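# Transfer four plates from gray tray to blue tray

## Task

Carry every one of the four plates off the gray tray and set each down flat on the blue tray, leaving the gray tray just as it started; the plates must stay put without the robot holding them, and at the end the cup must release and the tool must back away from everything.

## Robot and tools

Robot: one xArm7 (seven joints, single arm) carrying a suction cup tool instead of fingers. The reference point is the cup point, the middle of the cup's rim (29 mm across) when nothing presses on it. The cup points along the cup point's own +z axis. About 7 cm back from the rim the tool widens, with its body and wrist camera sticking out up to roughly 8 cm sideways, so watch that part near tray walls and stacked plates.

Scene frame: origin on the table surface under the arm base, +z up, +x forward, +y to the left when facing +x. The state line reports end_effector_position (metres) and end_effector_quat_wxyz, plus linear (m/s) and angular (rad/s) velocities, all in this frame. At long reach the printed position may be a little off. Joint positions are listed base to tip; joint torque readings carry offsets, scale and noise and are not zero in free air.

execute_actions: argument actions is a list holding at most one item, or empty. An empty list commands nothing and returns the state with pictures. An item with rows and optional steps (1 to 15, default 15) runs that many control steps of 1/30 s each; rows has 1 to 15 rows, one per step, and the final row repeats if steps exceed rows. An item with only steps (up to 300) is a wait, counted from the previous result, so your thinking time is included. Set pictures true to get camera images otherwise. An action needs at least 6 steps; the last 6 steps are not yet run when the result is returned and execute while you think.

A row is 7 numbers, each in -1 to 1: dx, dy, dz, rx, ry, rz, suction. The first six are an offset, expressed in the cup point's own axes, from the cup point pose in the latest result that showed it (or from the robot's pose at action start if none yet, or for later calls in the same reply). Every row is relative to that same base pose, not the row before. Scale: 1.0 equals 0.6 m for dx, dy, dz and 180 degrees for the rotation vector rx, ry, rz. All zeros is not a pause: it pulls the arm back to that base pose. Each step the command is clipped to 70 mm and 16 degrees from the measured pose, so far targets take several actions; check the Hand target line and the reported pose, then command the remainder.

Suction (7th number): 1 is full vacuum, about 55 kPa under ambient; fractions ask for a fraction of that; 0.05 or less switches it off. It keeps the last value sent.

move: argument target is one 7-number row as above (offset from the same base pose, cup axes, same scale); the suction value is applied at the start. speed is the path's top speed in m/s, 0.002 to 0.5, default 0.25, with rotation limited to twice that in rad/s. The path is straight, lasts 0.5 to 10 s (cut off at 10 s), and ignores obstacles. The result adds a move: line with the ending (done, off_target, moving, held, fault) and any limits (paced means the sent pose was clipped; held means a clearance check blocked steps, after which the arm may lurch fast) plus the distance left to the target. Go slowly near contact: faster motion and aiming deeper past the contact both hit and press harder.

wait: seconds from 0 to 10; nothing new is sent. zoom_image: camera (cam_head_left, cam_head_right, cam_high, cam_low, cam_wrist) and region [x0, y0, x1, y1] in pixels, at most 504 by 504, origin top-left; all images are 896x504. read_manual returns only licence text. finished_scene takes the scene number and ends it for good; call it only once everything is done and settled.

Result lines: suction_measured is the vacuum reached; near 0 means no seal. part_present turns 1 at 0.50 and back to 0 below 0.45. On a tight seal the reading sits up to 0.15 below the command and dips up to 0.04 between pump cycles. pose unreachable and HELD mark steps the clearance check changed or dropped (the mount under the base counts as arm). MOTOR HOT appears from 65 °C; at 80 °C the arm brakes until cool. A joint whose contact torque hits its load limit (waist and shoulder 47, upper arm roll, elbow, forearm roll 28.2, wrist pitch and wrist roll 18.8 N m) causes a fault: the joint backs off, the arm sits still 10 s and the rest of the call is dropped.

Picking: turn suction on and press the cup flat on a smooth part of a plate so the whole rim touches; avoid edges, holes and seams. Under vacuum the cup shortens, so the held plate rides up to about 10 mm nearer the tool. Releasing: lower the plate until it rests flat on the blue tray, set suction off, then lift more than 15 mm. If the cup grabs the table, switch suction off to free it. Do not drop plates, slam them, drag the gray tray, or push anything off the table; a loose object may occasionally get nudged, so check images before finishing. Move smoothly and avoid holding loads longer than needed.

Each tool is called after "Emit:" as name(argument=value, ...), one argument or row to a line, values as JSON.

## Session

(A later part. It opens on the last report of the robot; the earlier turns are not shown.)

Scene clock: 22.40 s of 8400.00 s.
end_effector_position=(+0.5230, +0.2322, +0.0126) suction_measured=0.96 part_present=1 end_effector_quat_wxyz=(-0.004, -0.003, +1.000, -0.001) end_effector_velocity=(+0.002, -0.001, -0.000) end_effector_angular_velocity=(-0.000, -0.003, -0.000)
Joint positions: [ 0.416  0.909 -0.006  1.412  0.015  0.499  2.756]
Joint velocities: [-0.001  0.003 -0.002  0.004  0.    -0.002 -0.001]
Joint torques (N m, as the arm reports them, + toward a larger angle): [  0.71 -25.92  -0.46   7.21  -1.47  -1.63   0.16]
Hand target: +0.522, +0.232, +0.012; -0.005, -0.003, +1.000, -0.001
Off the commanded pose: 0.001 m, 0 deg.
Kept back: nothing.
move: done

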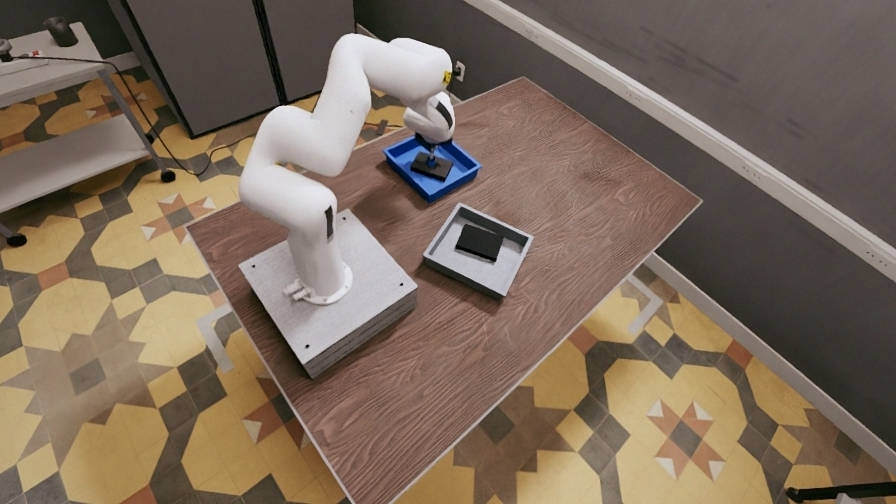

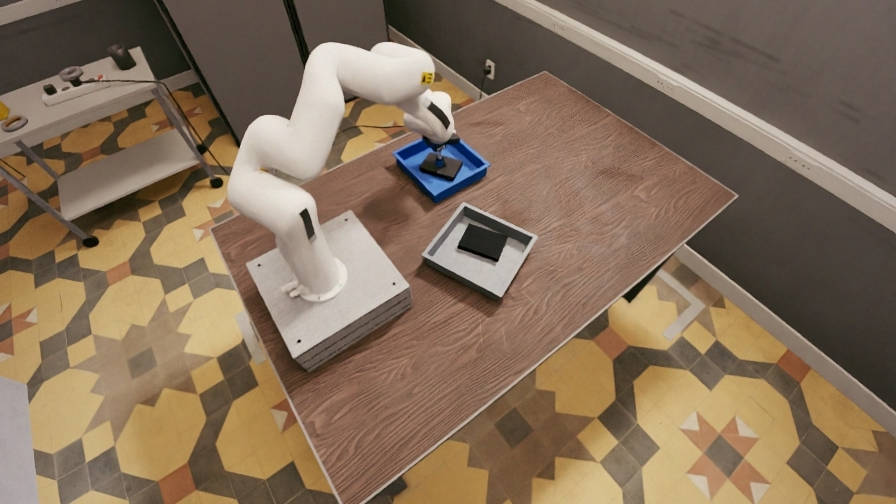

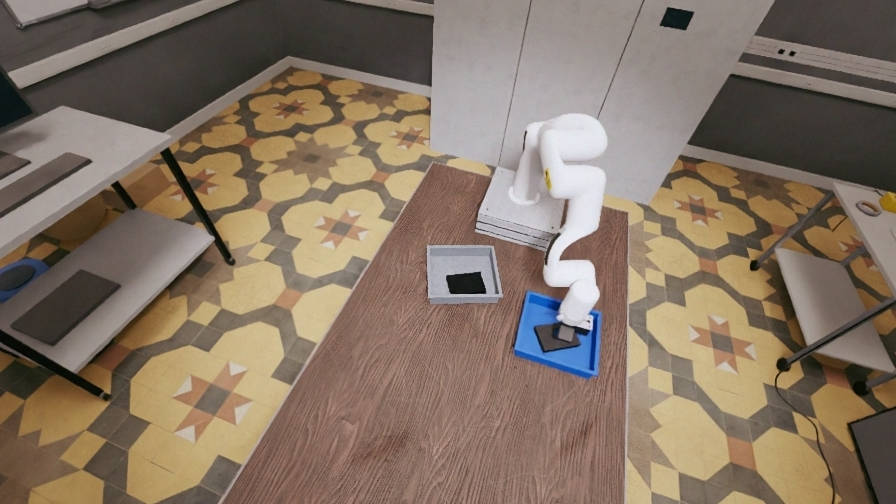

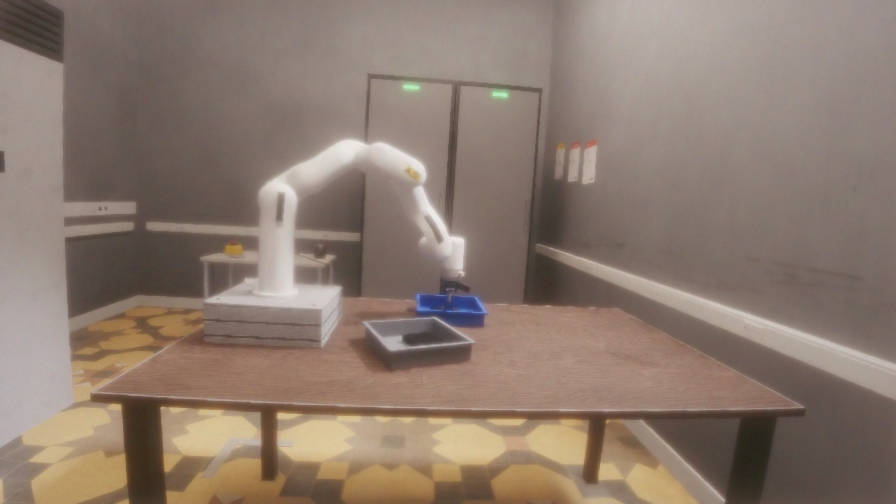

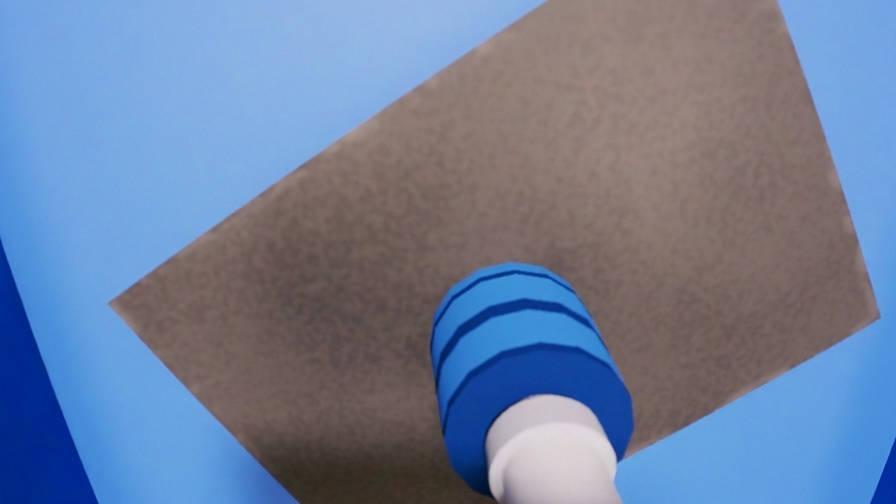

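In contact.

Emit:
execute_actions(
  actions=[
    {"rows":[[0,0,0,0,0,0,0]],"steps":12},
  ],
)

Emit:
move(
  target=[0,0,-0.105,0,0,0,0],
)

Emit:
move(
  target=[0.15,-0.55,0,0,0,0,0],
  speed=0.35,
)

Scene clock: 22.80 s of 8400.00 s.
end_effector_position=(+0.5236, +0.2325, +0.0132) suction_measured=0.00 part_present=0 end_effector_quat_wxyz=(-0.003, -0.003, +1.000, -0.001) end_effector_velocity=(-0.002, -0.001, -0.002) end_effector_angular_velocity=(-0.002, +0.004, +0.000)
Joint positions: [ 0.416  0.908 -0.006  1.413  0.015  0.499  2.756]
Joint velocities: [-0.     0.003 -0.    -0.002  0.    -0.    -0.001]
Joint torques (N m, as the arm reports them, + toward a larger angle): [  0.77 -23.48  -0.33   6.44  -1.21  -1.35   0.27]
Steps of this call (steps 1 to 6: nothing new was sent; steps 7 to 12: the first 6 steps of this action). Readings (end_effector_position | what the end effector reports):
7: (+0.5230, +0.2322, +0.0124) | suction_measured=0.14 part_present=0
8: (+0.5234, +0.2325, +0.0130) | suction_measured=0.00 part_present=0
10: (+0.5237, +0.2326, +0.0133) | suction_measured=0.00 part_present=0
12: the state above

Scene clock: 23.90 s of 8400.00 s.
end_effector_position=(+0.5236, +0.2327, +0.0753) suction_measured=0.00 part_present=0 end_effector_quat_wxyz=(-0.004, -0.004, +1.000, -0.001) end_effector_velocity=(+0.002, +0.002, +0.005) end_effector_angular_velocity=(+0.003, -0.007, +0.000)
Joint positions: [ 0.417  0.755 -0.007  1.355  0.013  0.597  2.757]
Joint velocities: [ 0.001 -0.007  0.     0.002  0.     0.002  0.001]
Joint torques (N m, as the arm reports them, + toward a larger angle): [  0.44 -25.97  -0.27   8.23  -0.77  -1.72   0.15]
Hand target: +0.524, +0.233, +0.076; -0.004, -0.004, +1.000, -0.001
Off your previous action's commanded pose: 0.001 m, 0 deg at its last step (step 6 of this call).
Off the commanded pose: 0.001 m, 0 deg.
Kept back: nothing.
move: done

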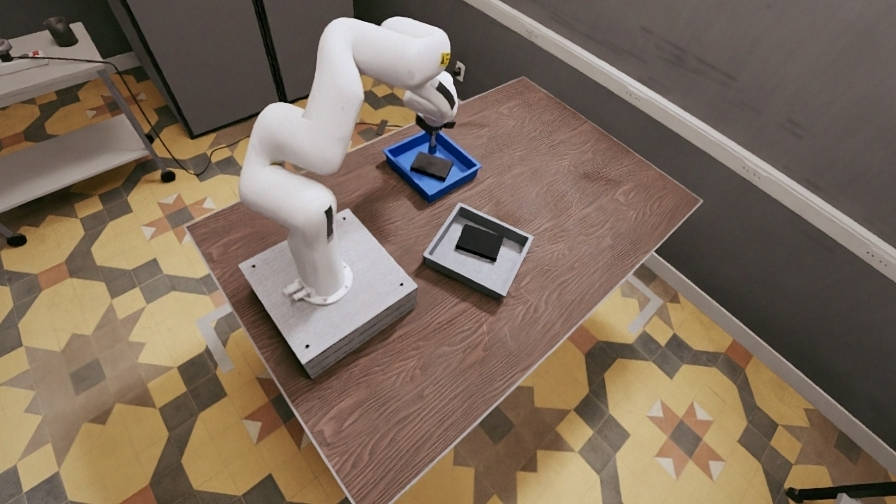

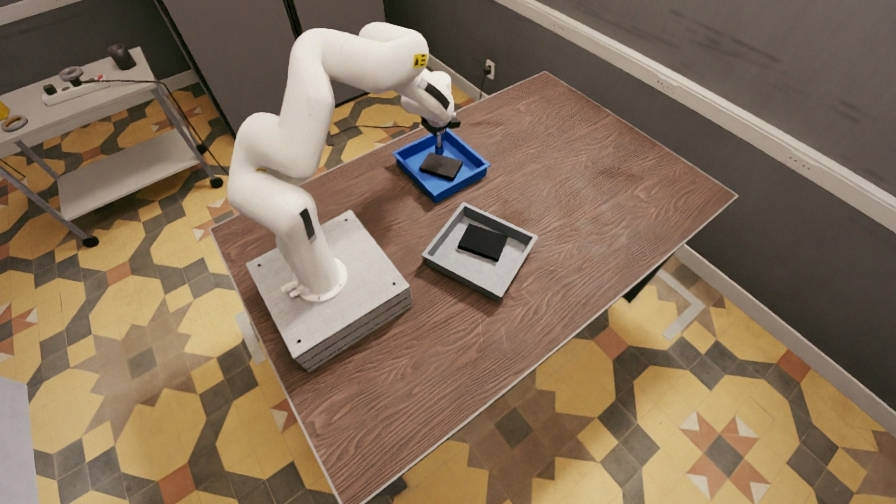

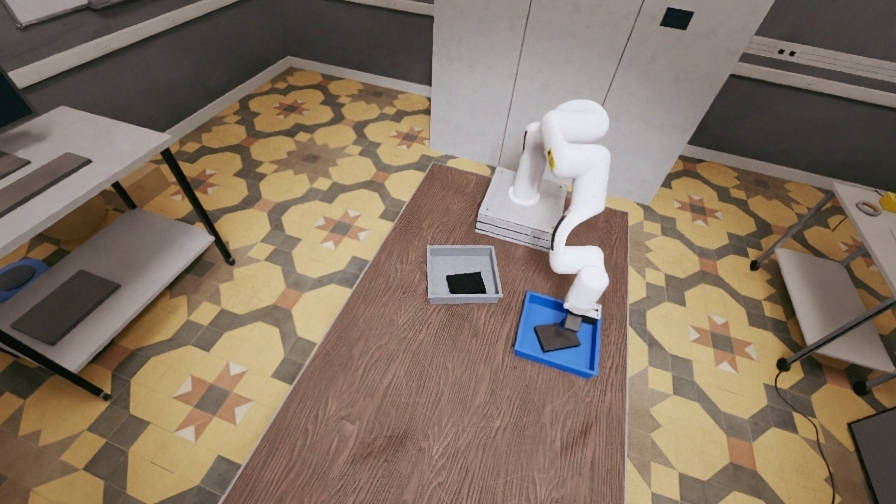

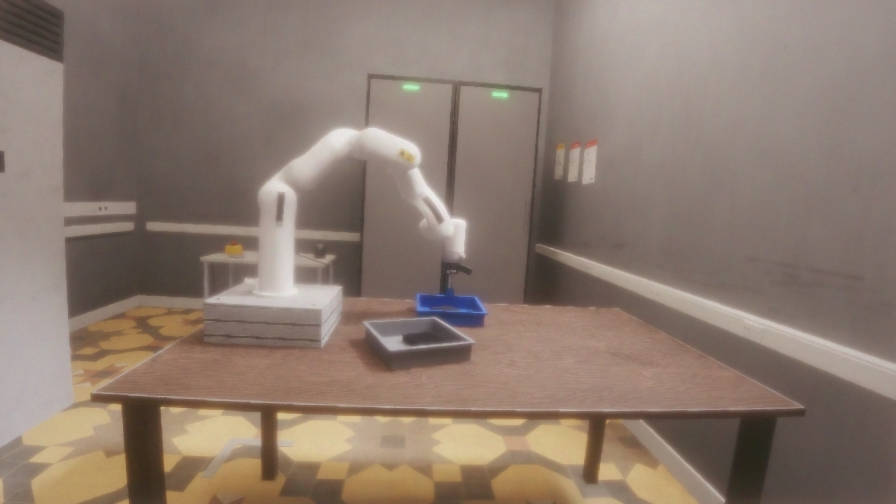

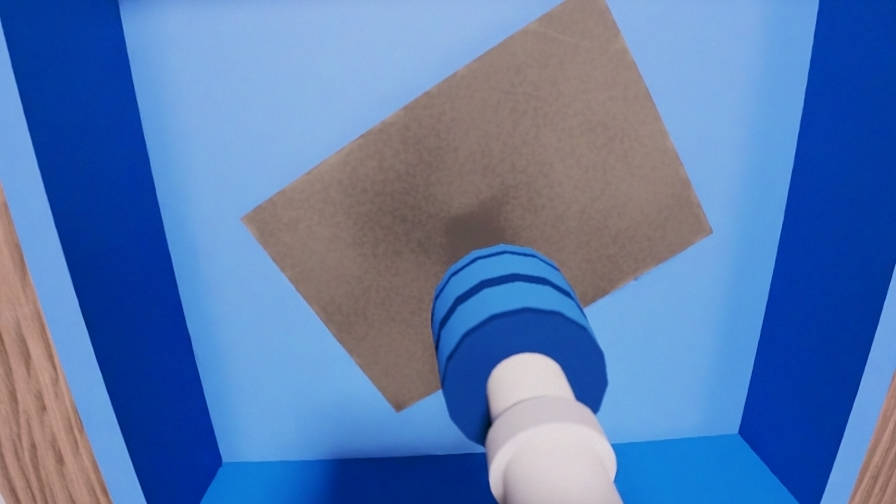

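Scene clock: 25.43 s of 8400.00 s.
end_effector_position=(+0.4364, -0.0973, +0.0780) suction_measured=0.00 part_present=0 end_effector_quat_wxyz=(-0.003, -0.004, +1.000, -0.002) end_effector_velocity=(-0.002, -0.008, +0.000) end_effector_angular_velocity=(+0.001, -0.001, -0.009)
Joint positions: [-0.151  0.484 -0.065  0.826  0.098  0.341  2.054]
Joint velocities: [-0.017 -0.001 -0.001  0.     0.006  0.001 -0.013]
Joint torques (N m, as the arm reports them, + toward a larger angle): [  0.53 -20.09  -1.17   6.71  -1.23  -1.5    0.08]
Hand target: +0.436, -0.098, +0.078; -0.003, -0.004, +1.000, -0.002
Off the commanded pose: 0.001 m, 0 deg.
Kept back: nothing.
move: done

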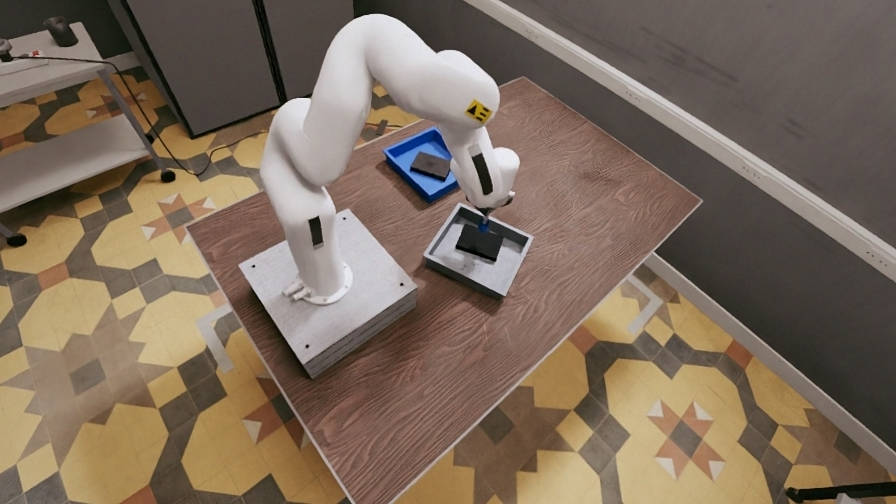

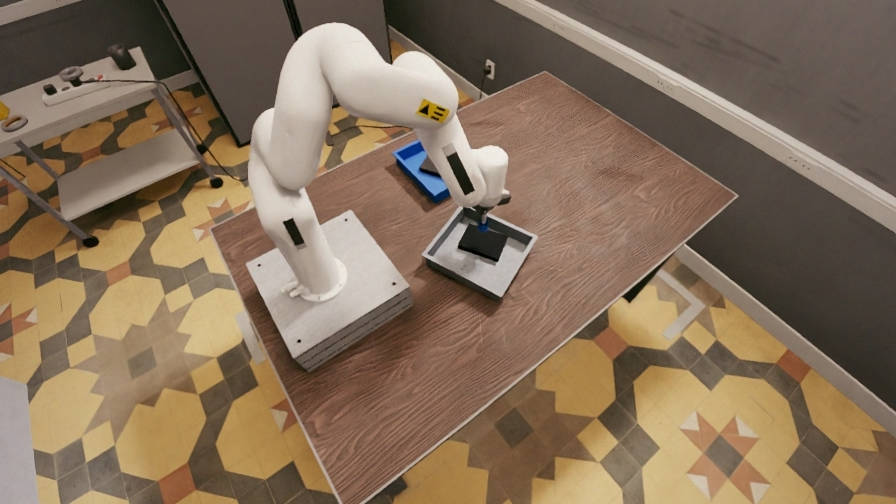

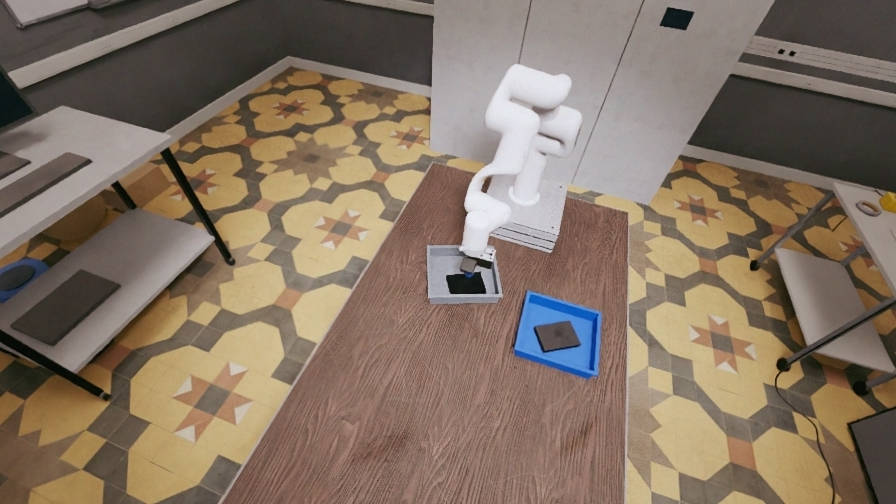

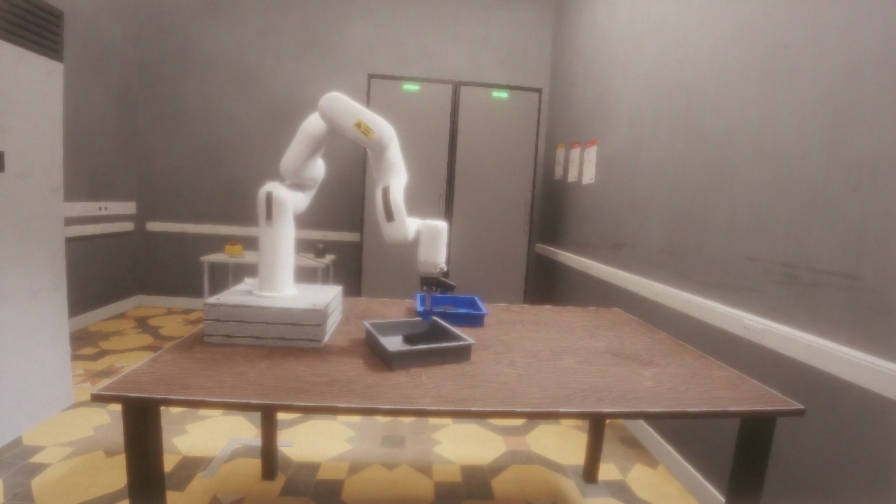

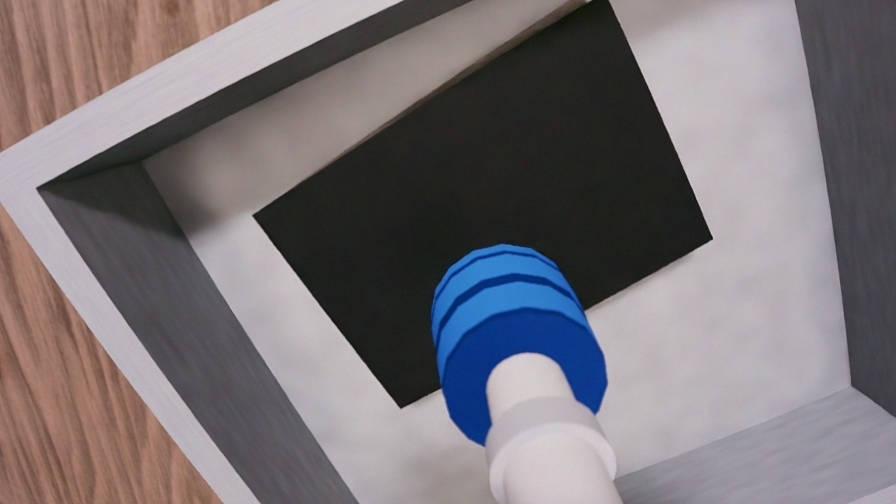

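Possibly porous; careful.

Emit:
move(
  target=[0,0,0.097,0,0,0,1],
  speed=0.06,
)

Emit:
move(
  target=[0,0,-0.015,0,0,0,1],
  speed=0.01,
)

Emit:
zoom_image(
  camera="cam_head_left",
  region=[430,200,530,290],
)

Scene clock: 27.00 s of 8400.00 s.
end_effector_position=(+0.4358, -0.0976, +0.0199) suction_measured=0.41 part_present=0 end_effector_quat_wxyz=(-0.003, -0.004, +1.000, -0.002) end_effector_velocity=(+0.000, -0.001, -0.001) end_effector_angular_velocity=(-0.001, -0.001, +0.000)
Joint positions: [-0.173  0.664 -0.037  0.88   0.12   0.213  2.036]
Joint velocities: [-0.002  0.003 -0.001  0.002  0.001 -0.002 -0.003]
Joint torques (N m, as the arm reports them, + toward a larger angle): [  0.86 -22.21  -0.87   5.53  -1.04  -1.71  -0.01]
Hand target: +0.436, -0.098, +0.020; -0.003, -0.004, +1.000, -0.002
Off the commanded pose: 0.000 m, 0 deg.
Kept back: nothing.
move: done

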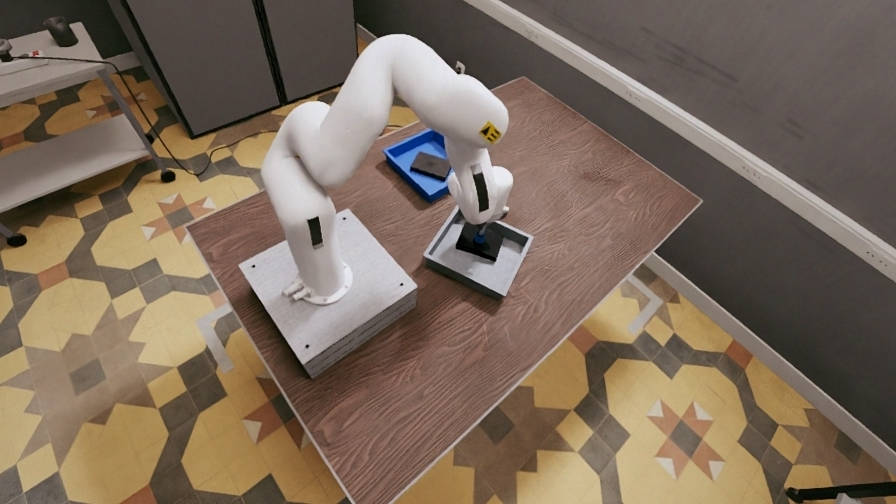

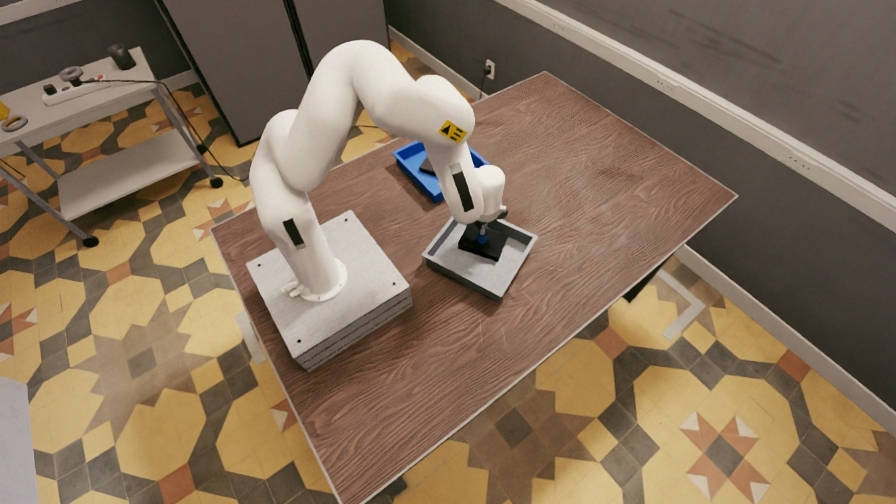

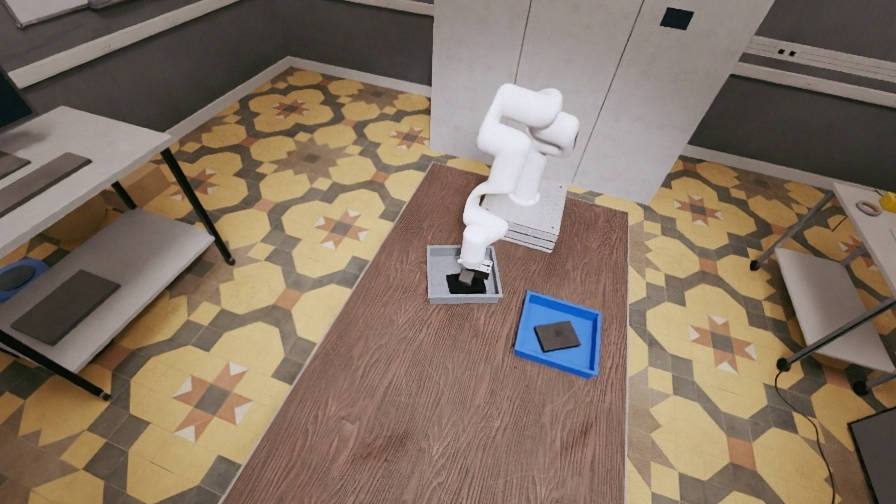

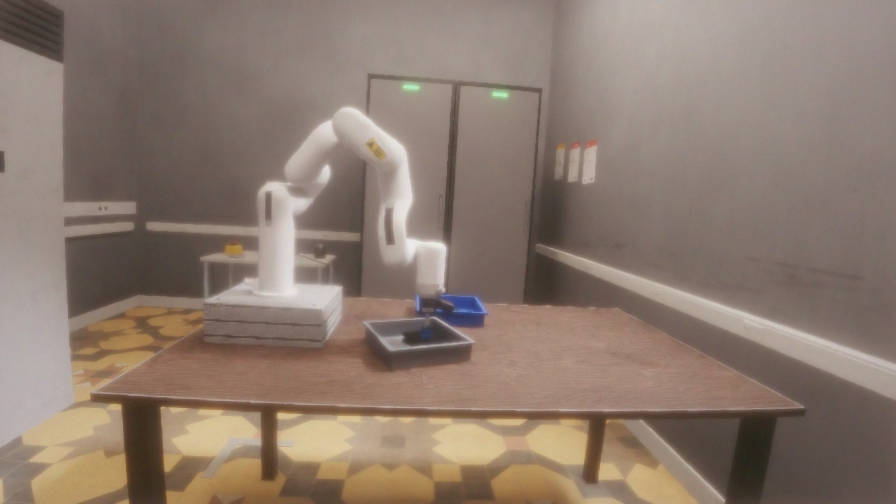

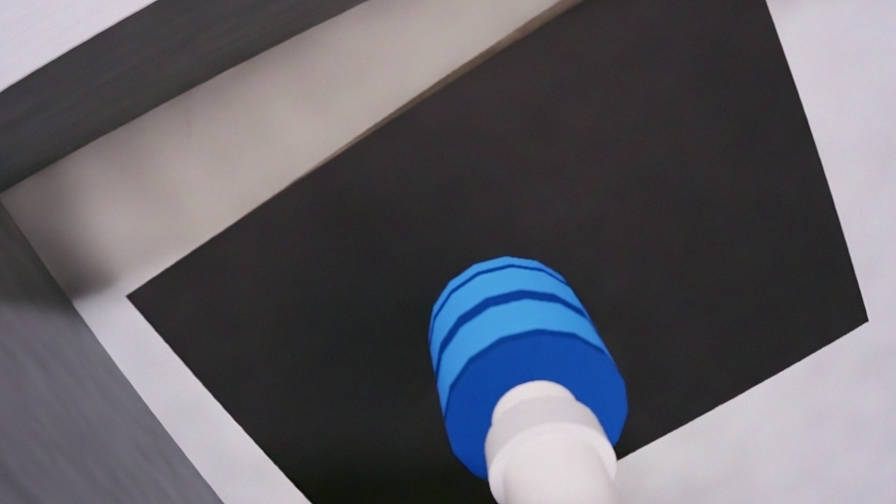

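Scene clock: 28.13 s of 8400.00 s.
end_effector_position=(+0.4359, -0.0976, +0.0288) suction_measured=0.99 part_present=1 end_effector_quat_wxyz=(-0.003, -0.004, +1.000, -0.002) end_effector_velocity=(-0.001, -0.000, +0.001) end_effector_angular_velocity=(+0.000, +0.003, -0.002)
Joint positions: [-0.169  0.636 -0.041  0.869  0.118  0.231  2.038]
Joint velocities: [ 0.001 -0.003 -0.002 -0.002  0.     0.004  0.001]
Joint torques (N m, as the arm reports them, + toward a larger angle): [  0.53 -22.1   -0.67   5.59  -1.32  -1.53   0.35]
Hand target: +0.436, -0.098, +0.029; -0.003, -0.004, +1.000, -0.002
Off the commanded pose: 0.000 m, 0 deg.
Kept back: nothing.
move: done

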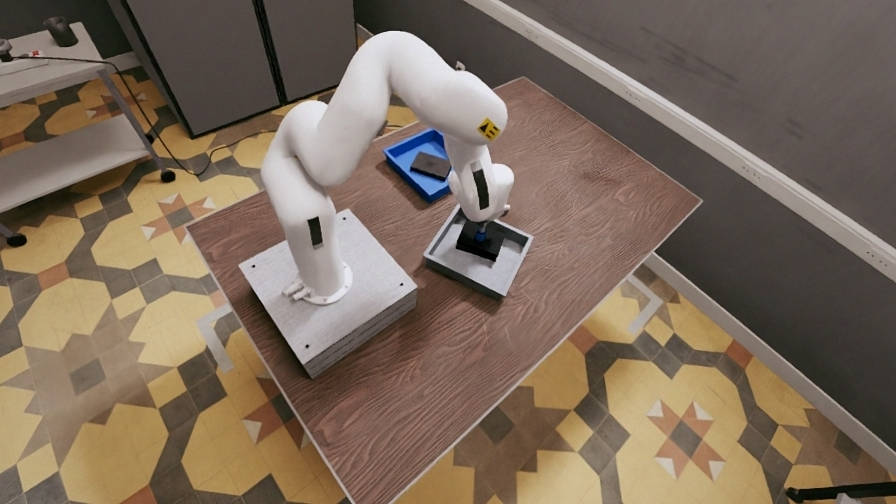

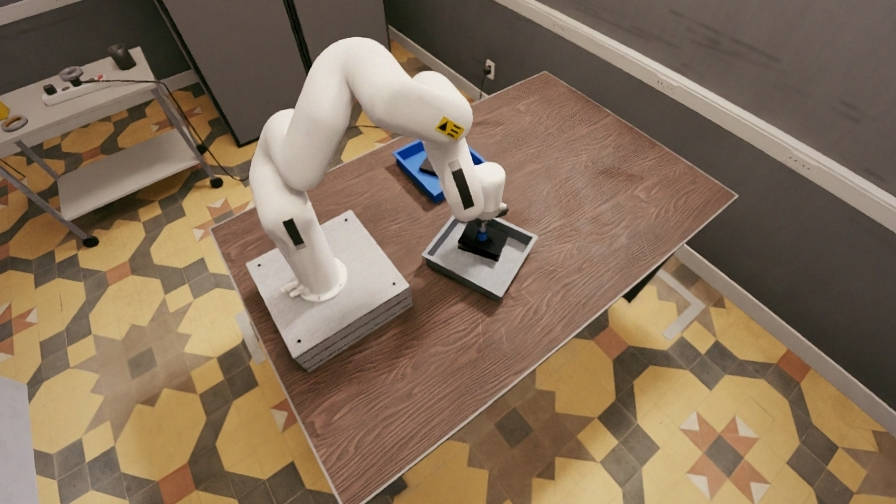

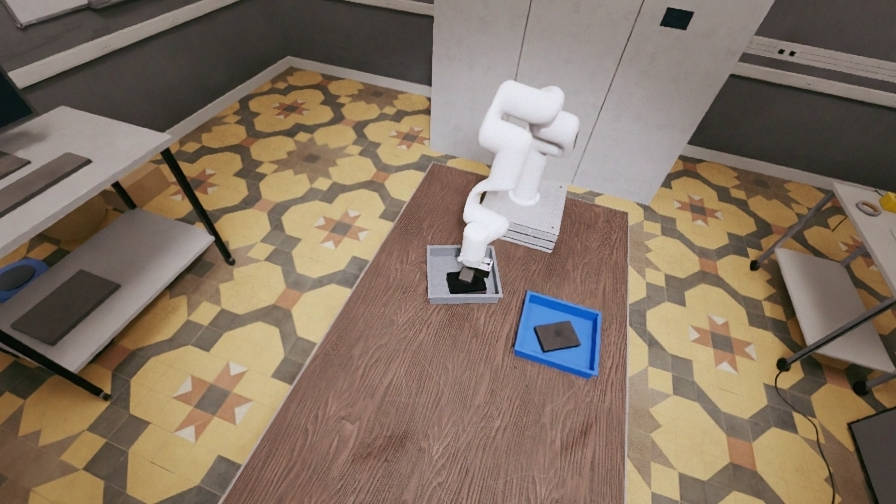

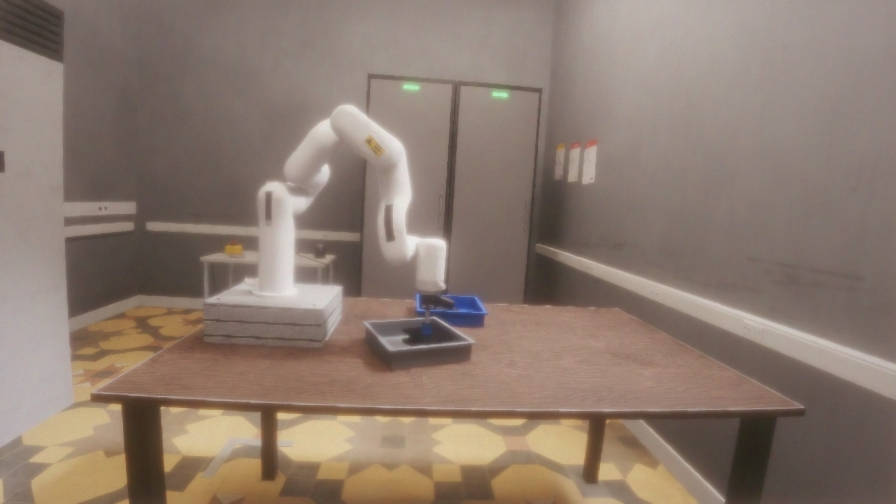

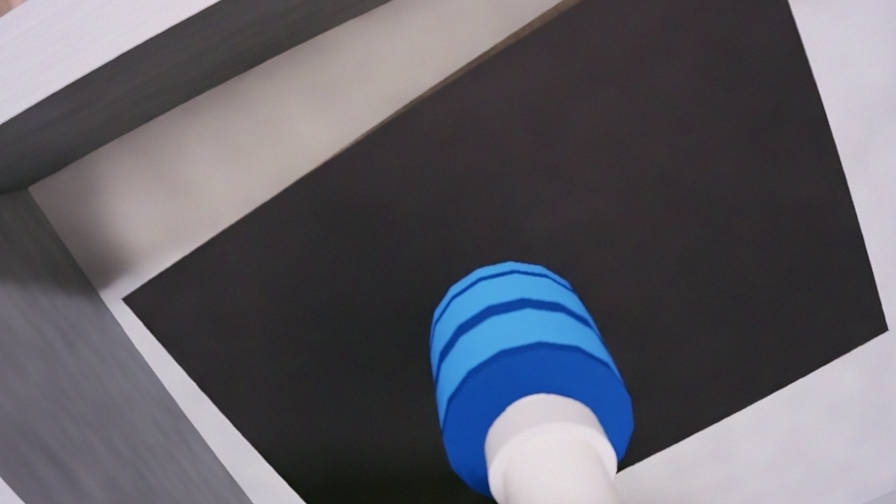

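Region (430, 200, 530, 290) of cam_head_left's 896x504 image, scaled by 5.040, with more detail than that image has; it fills the top 454 rows of this view, and the rest is white.

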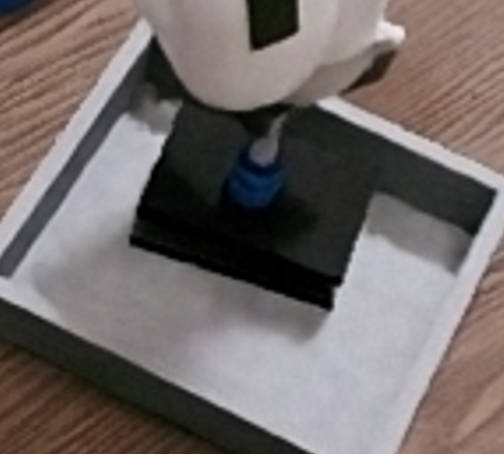

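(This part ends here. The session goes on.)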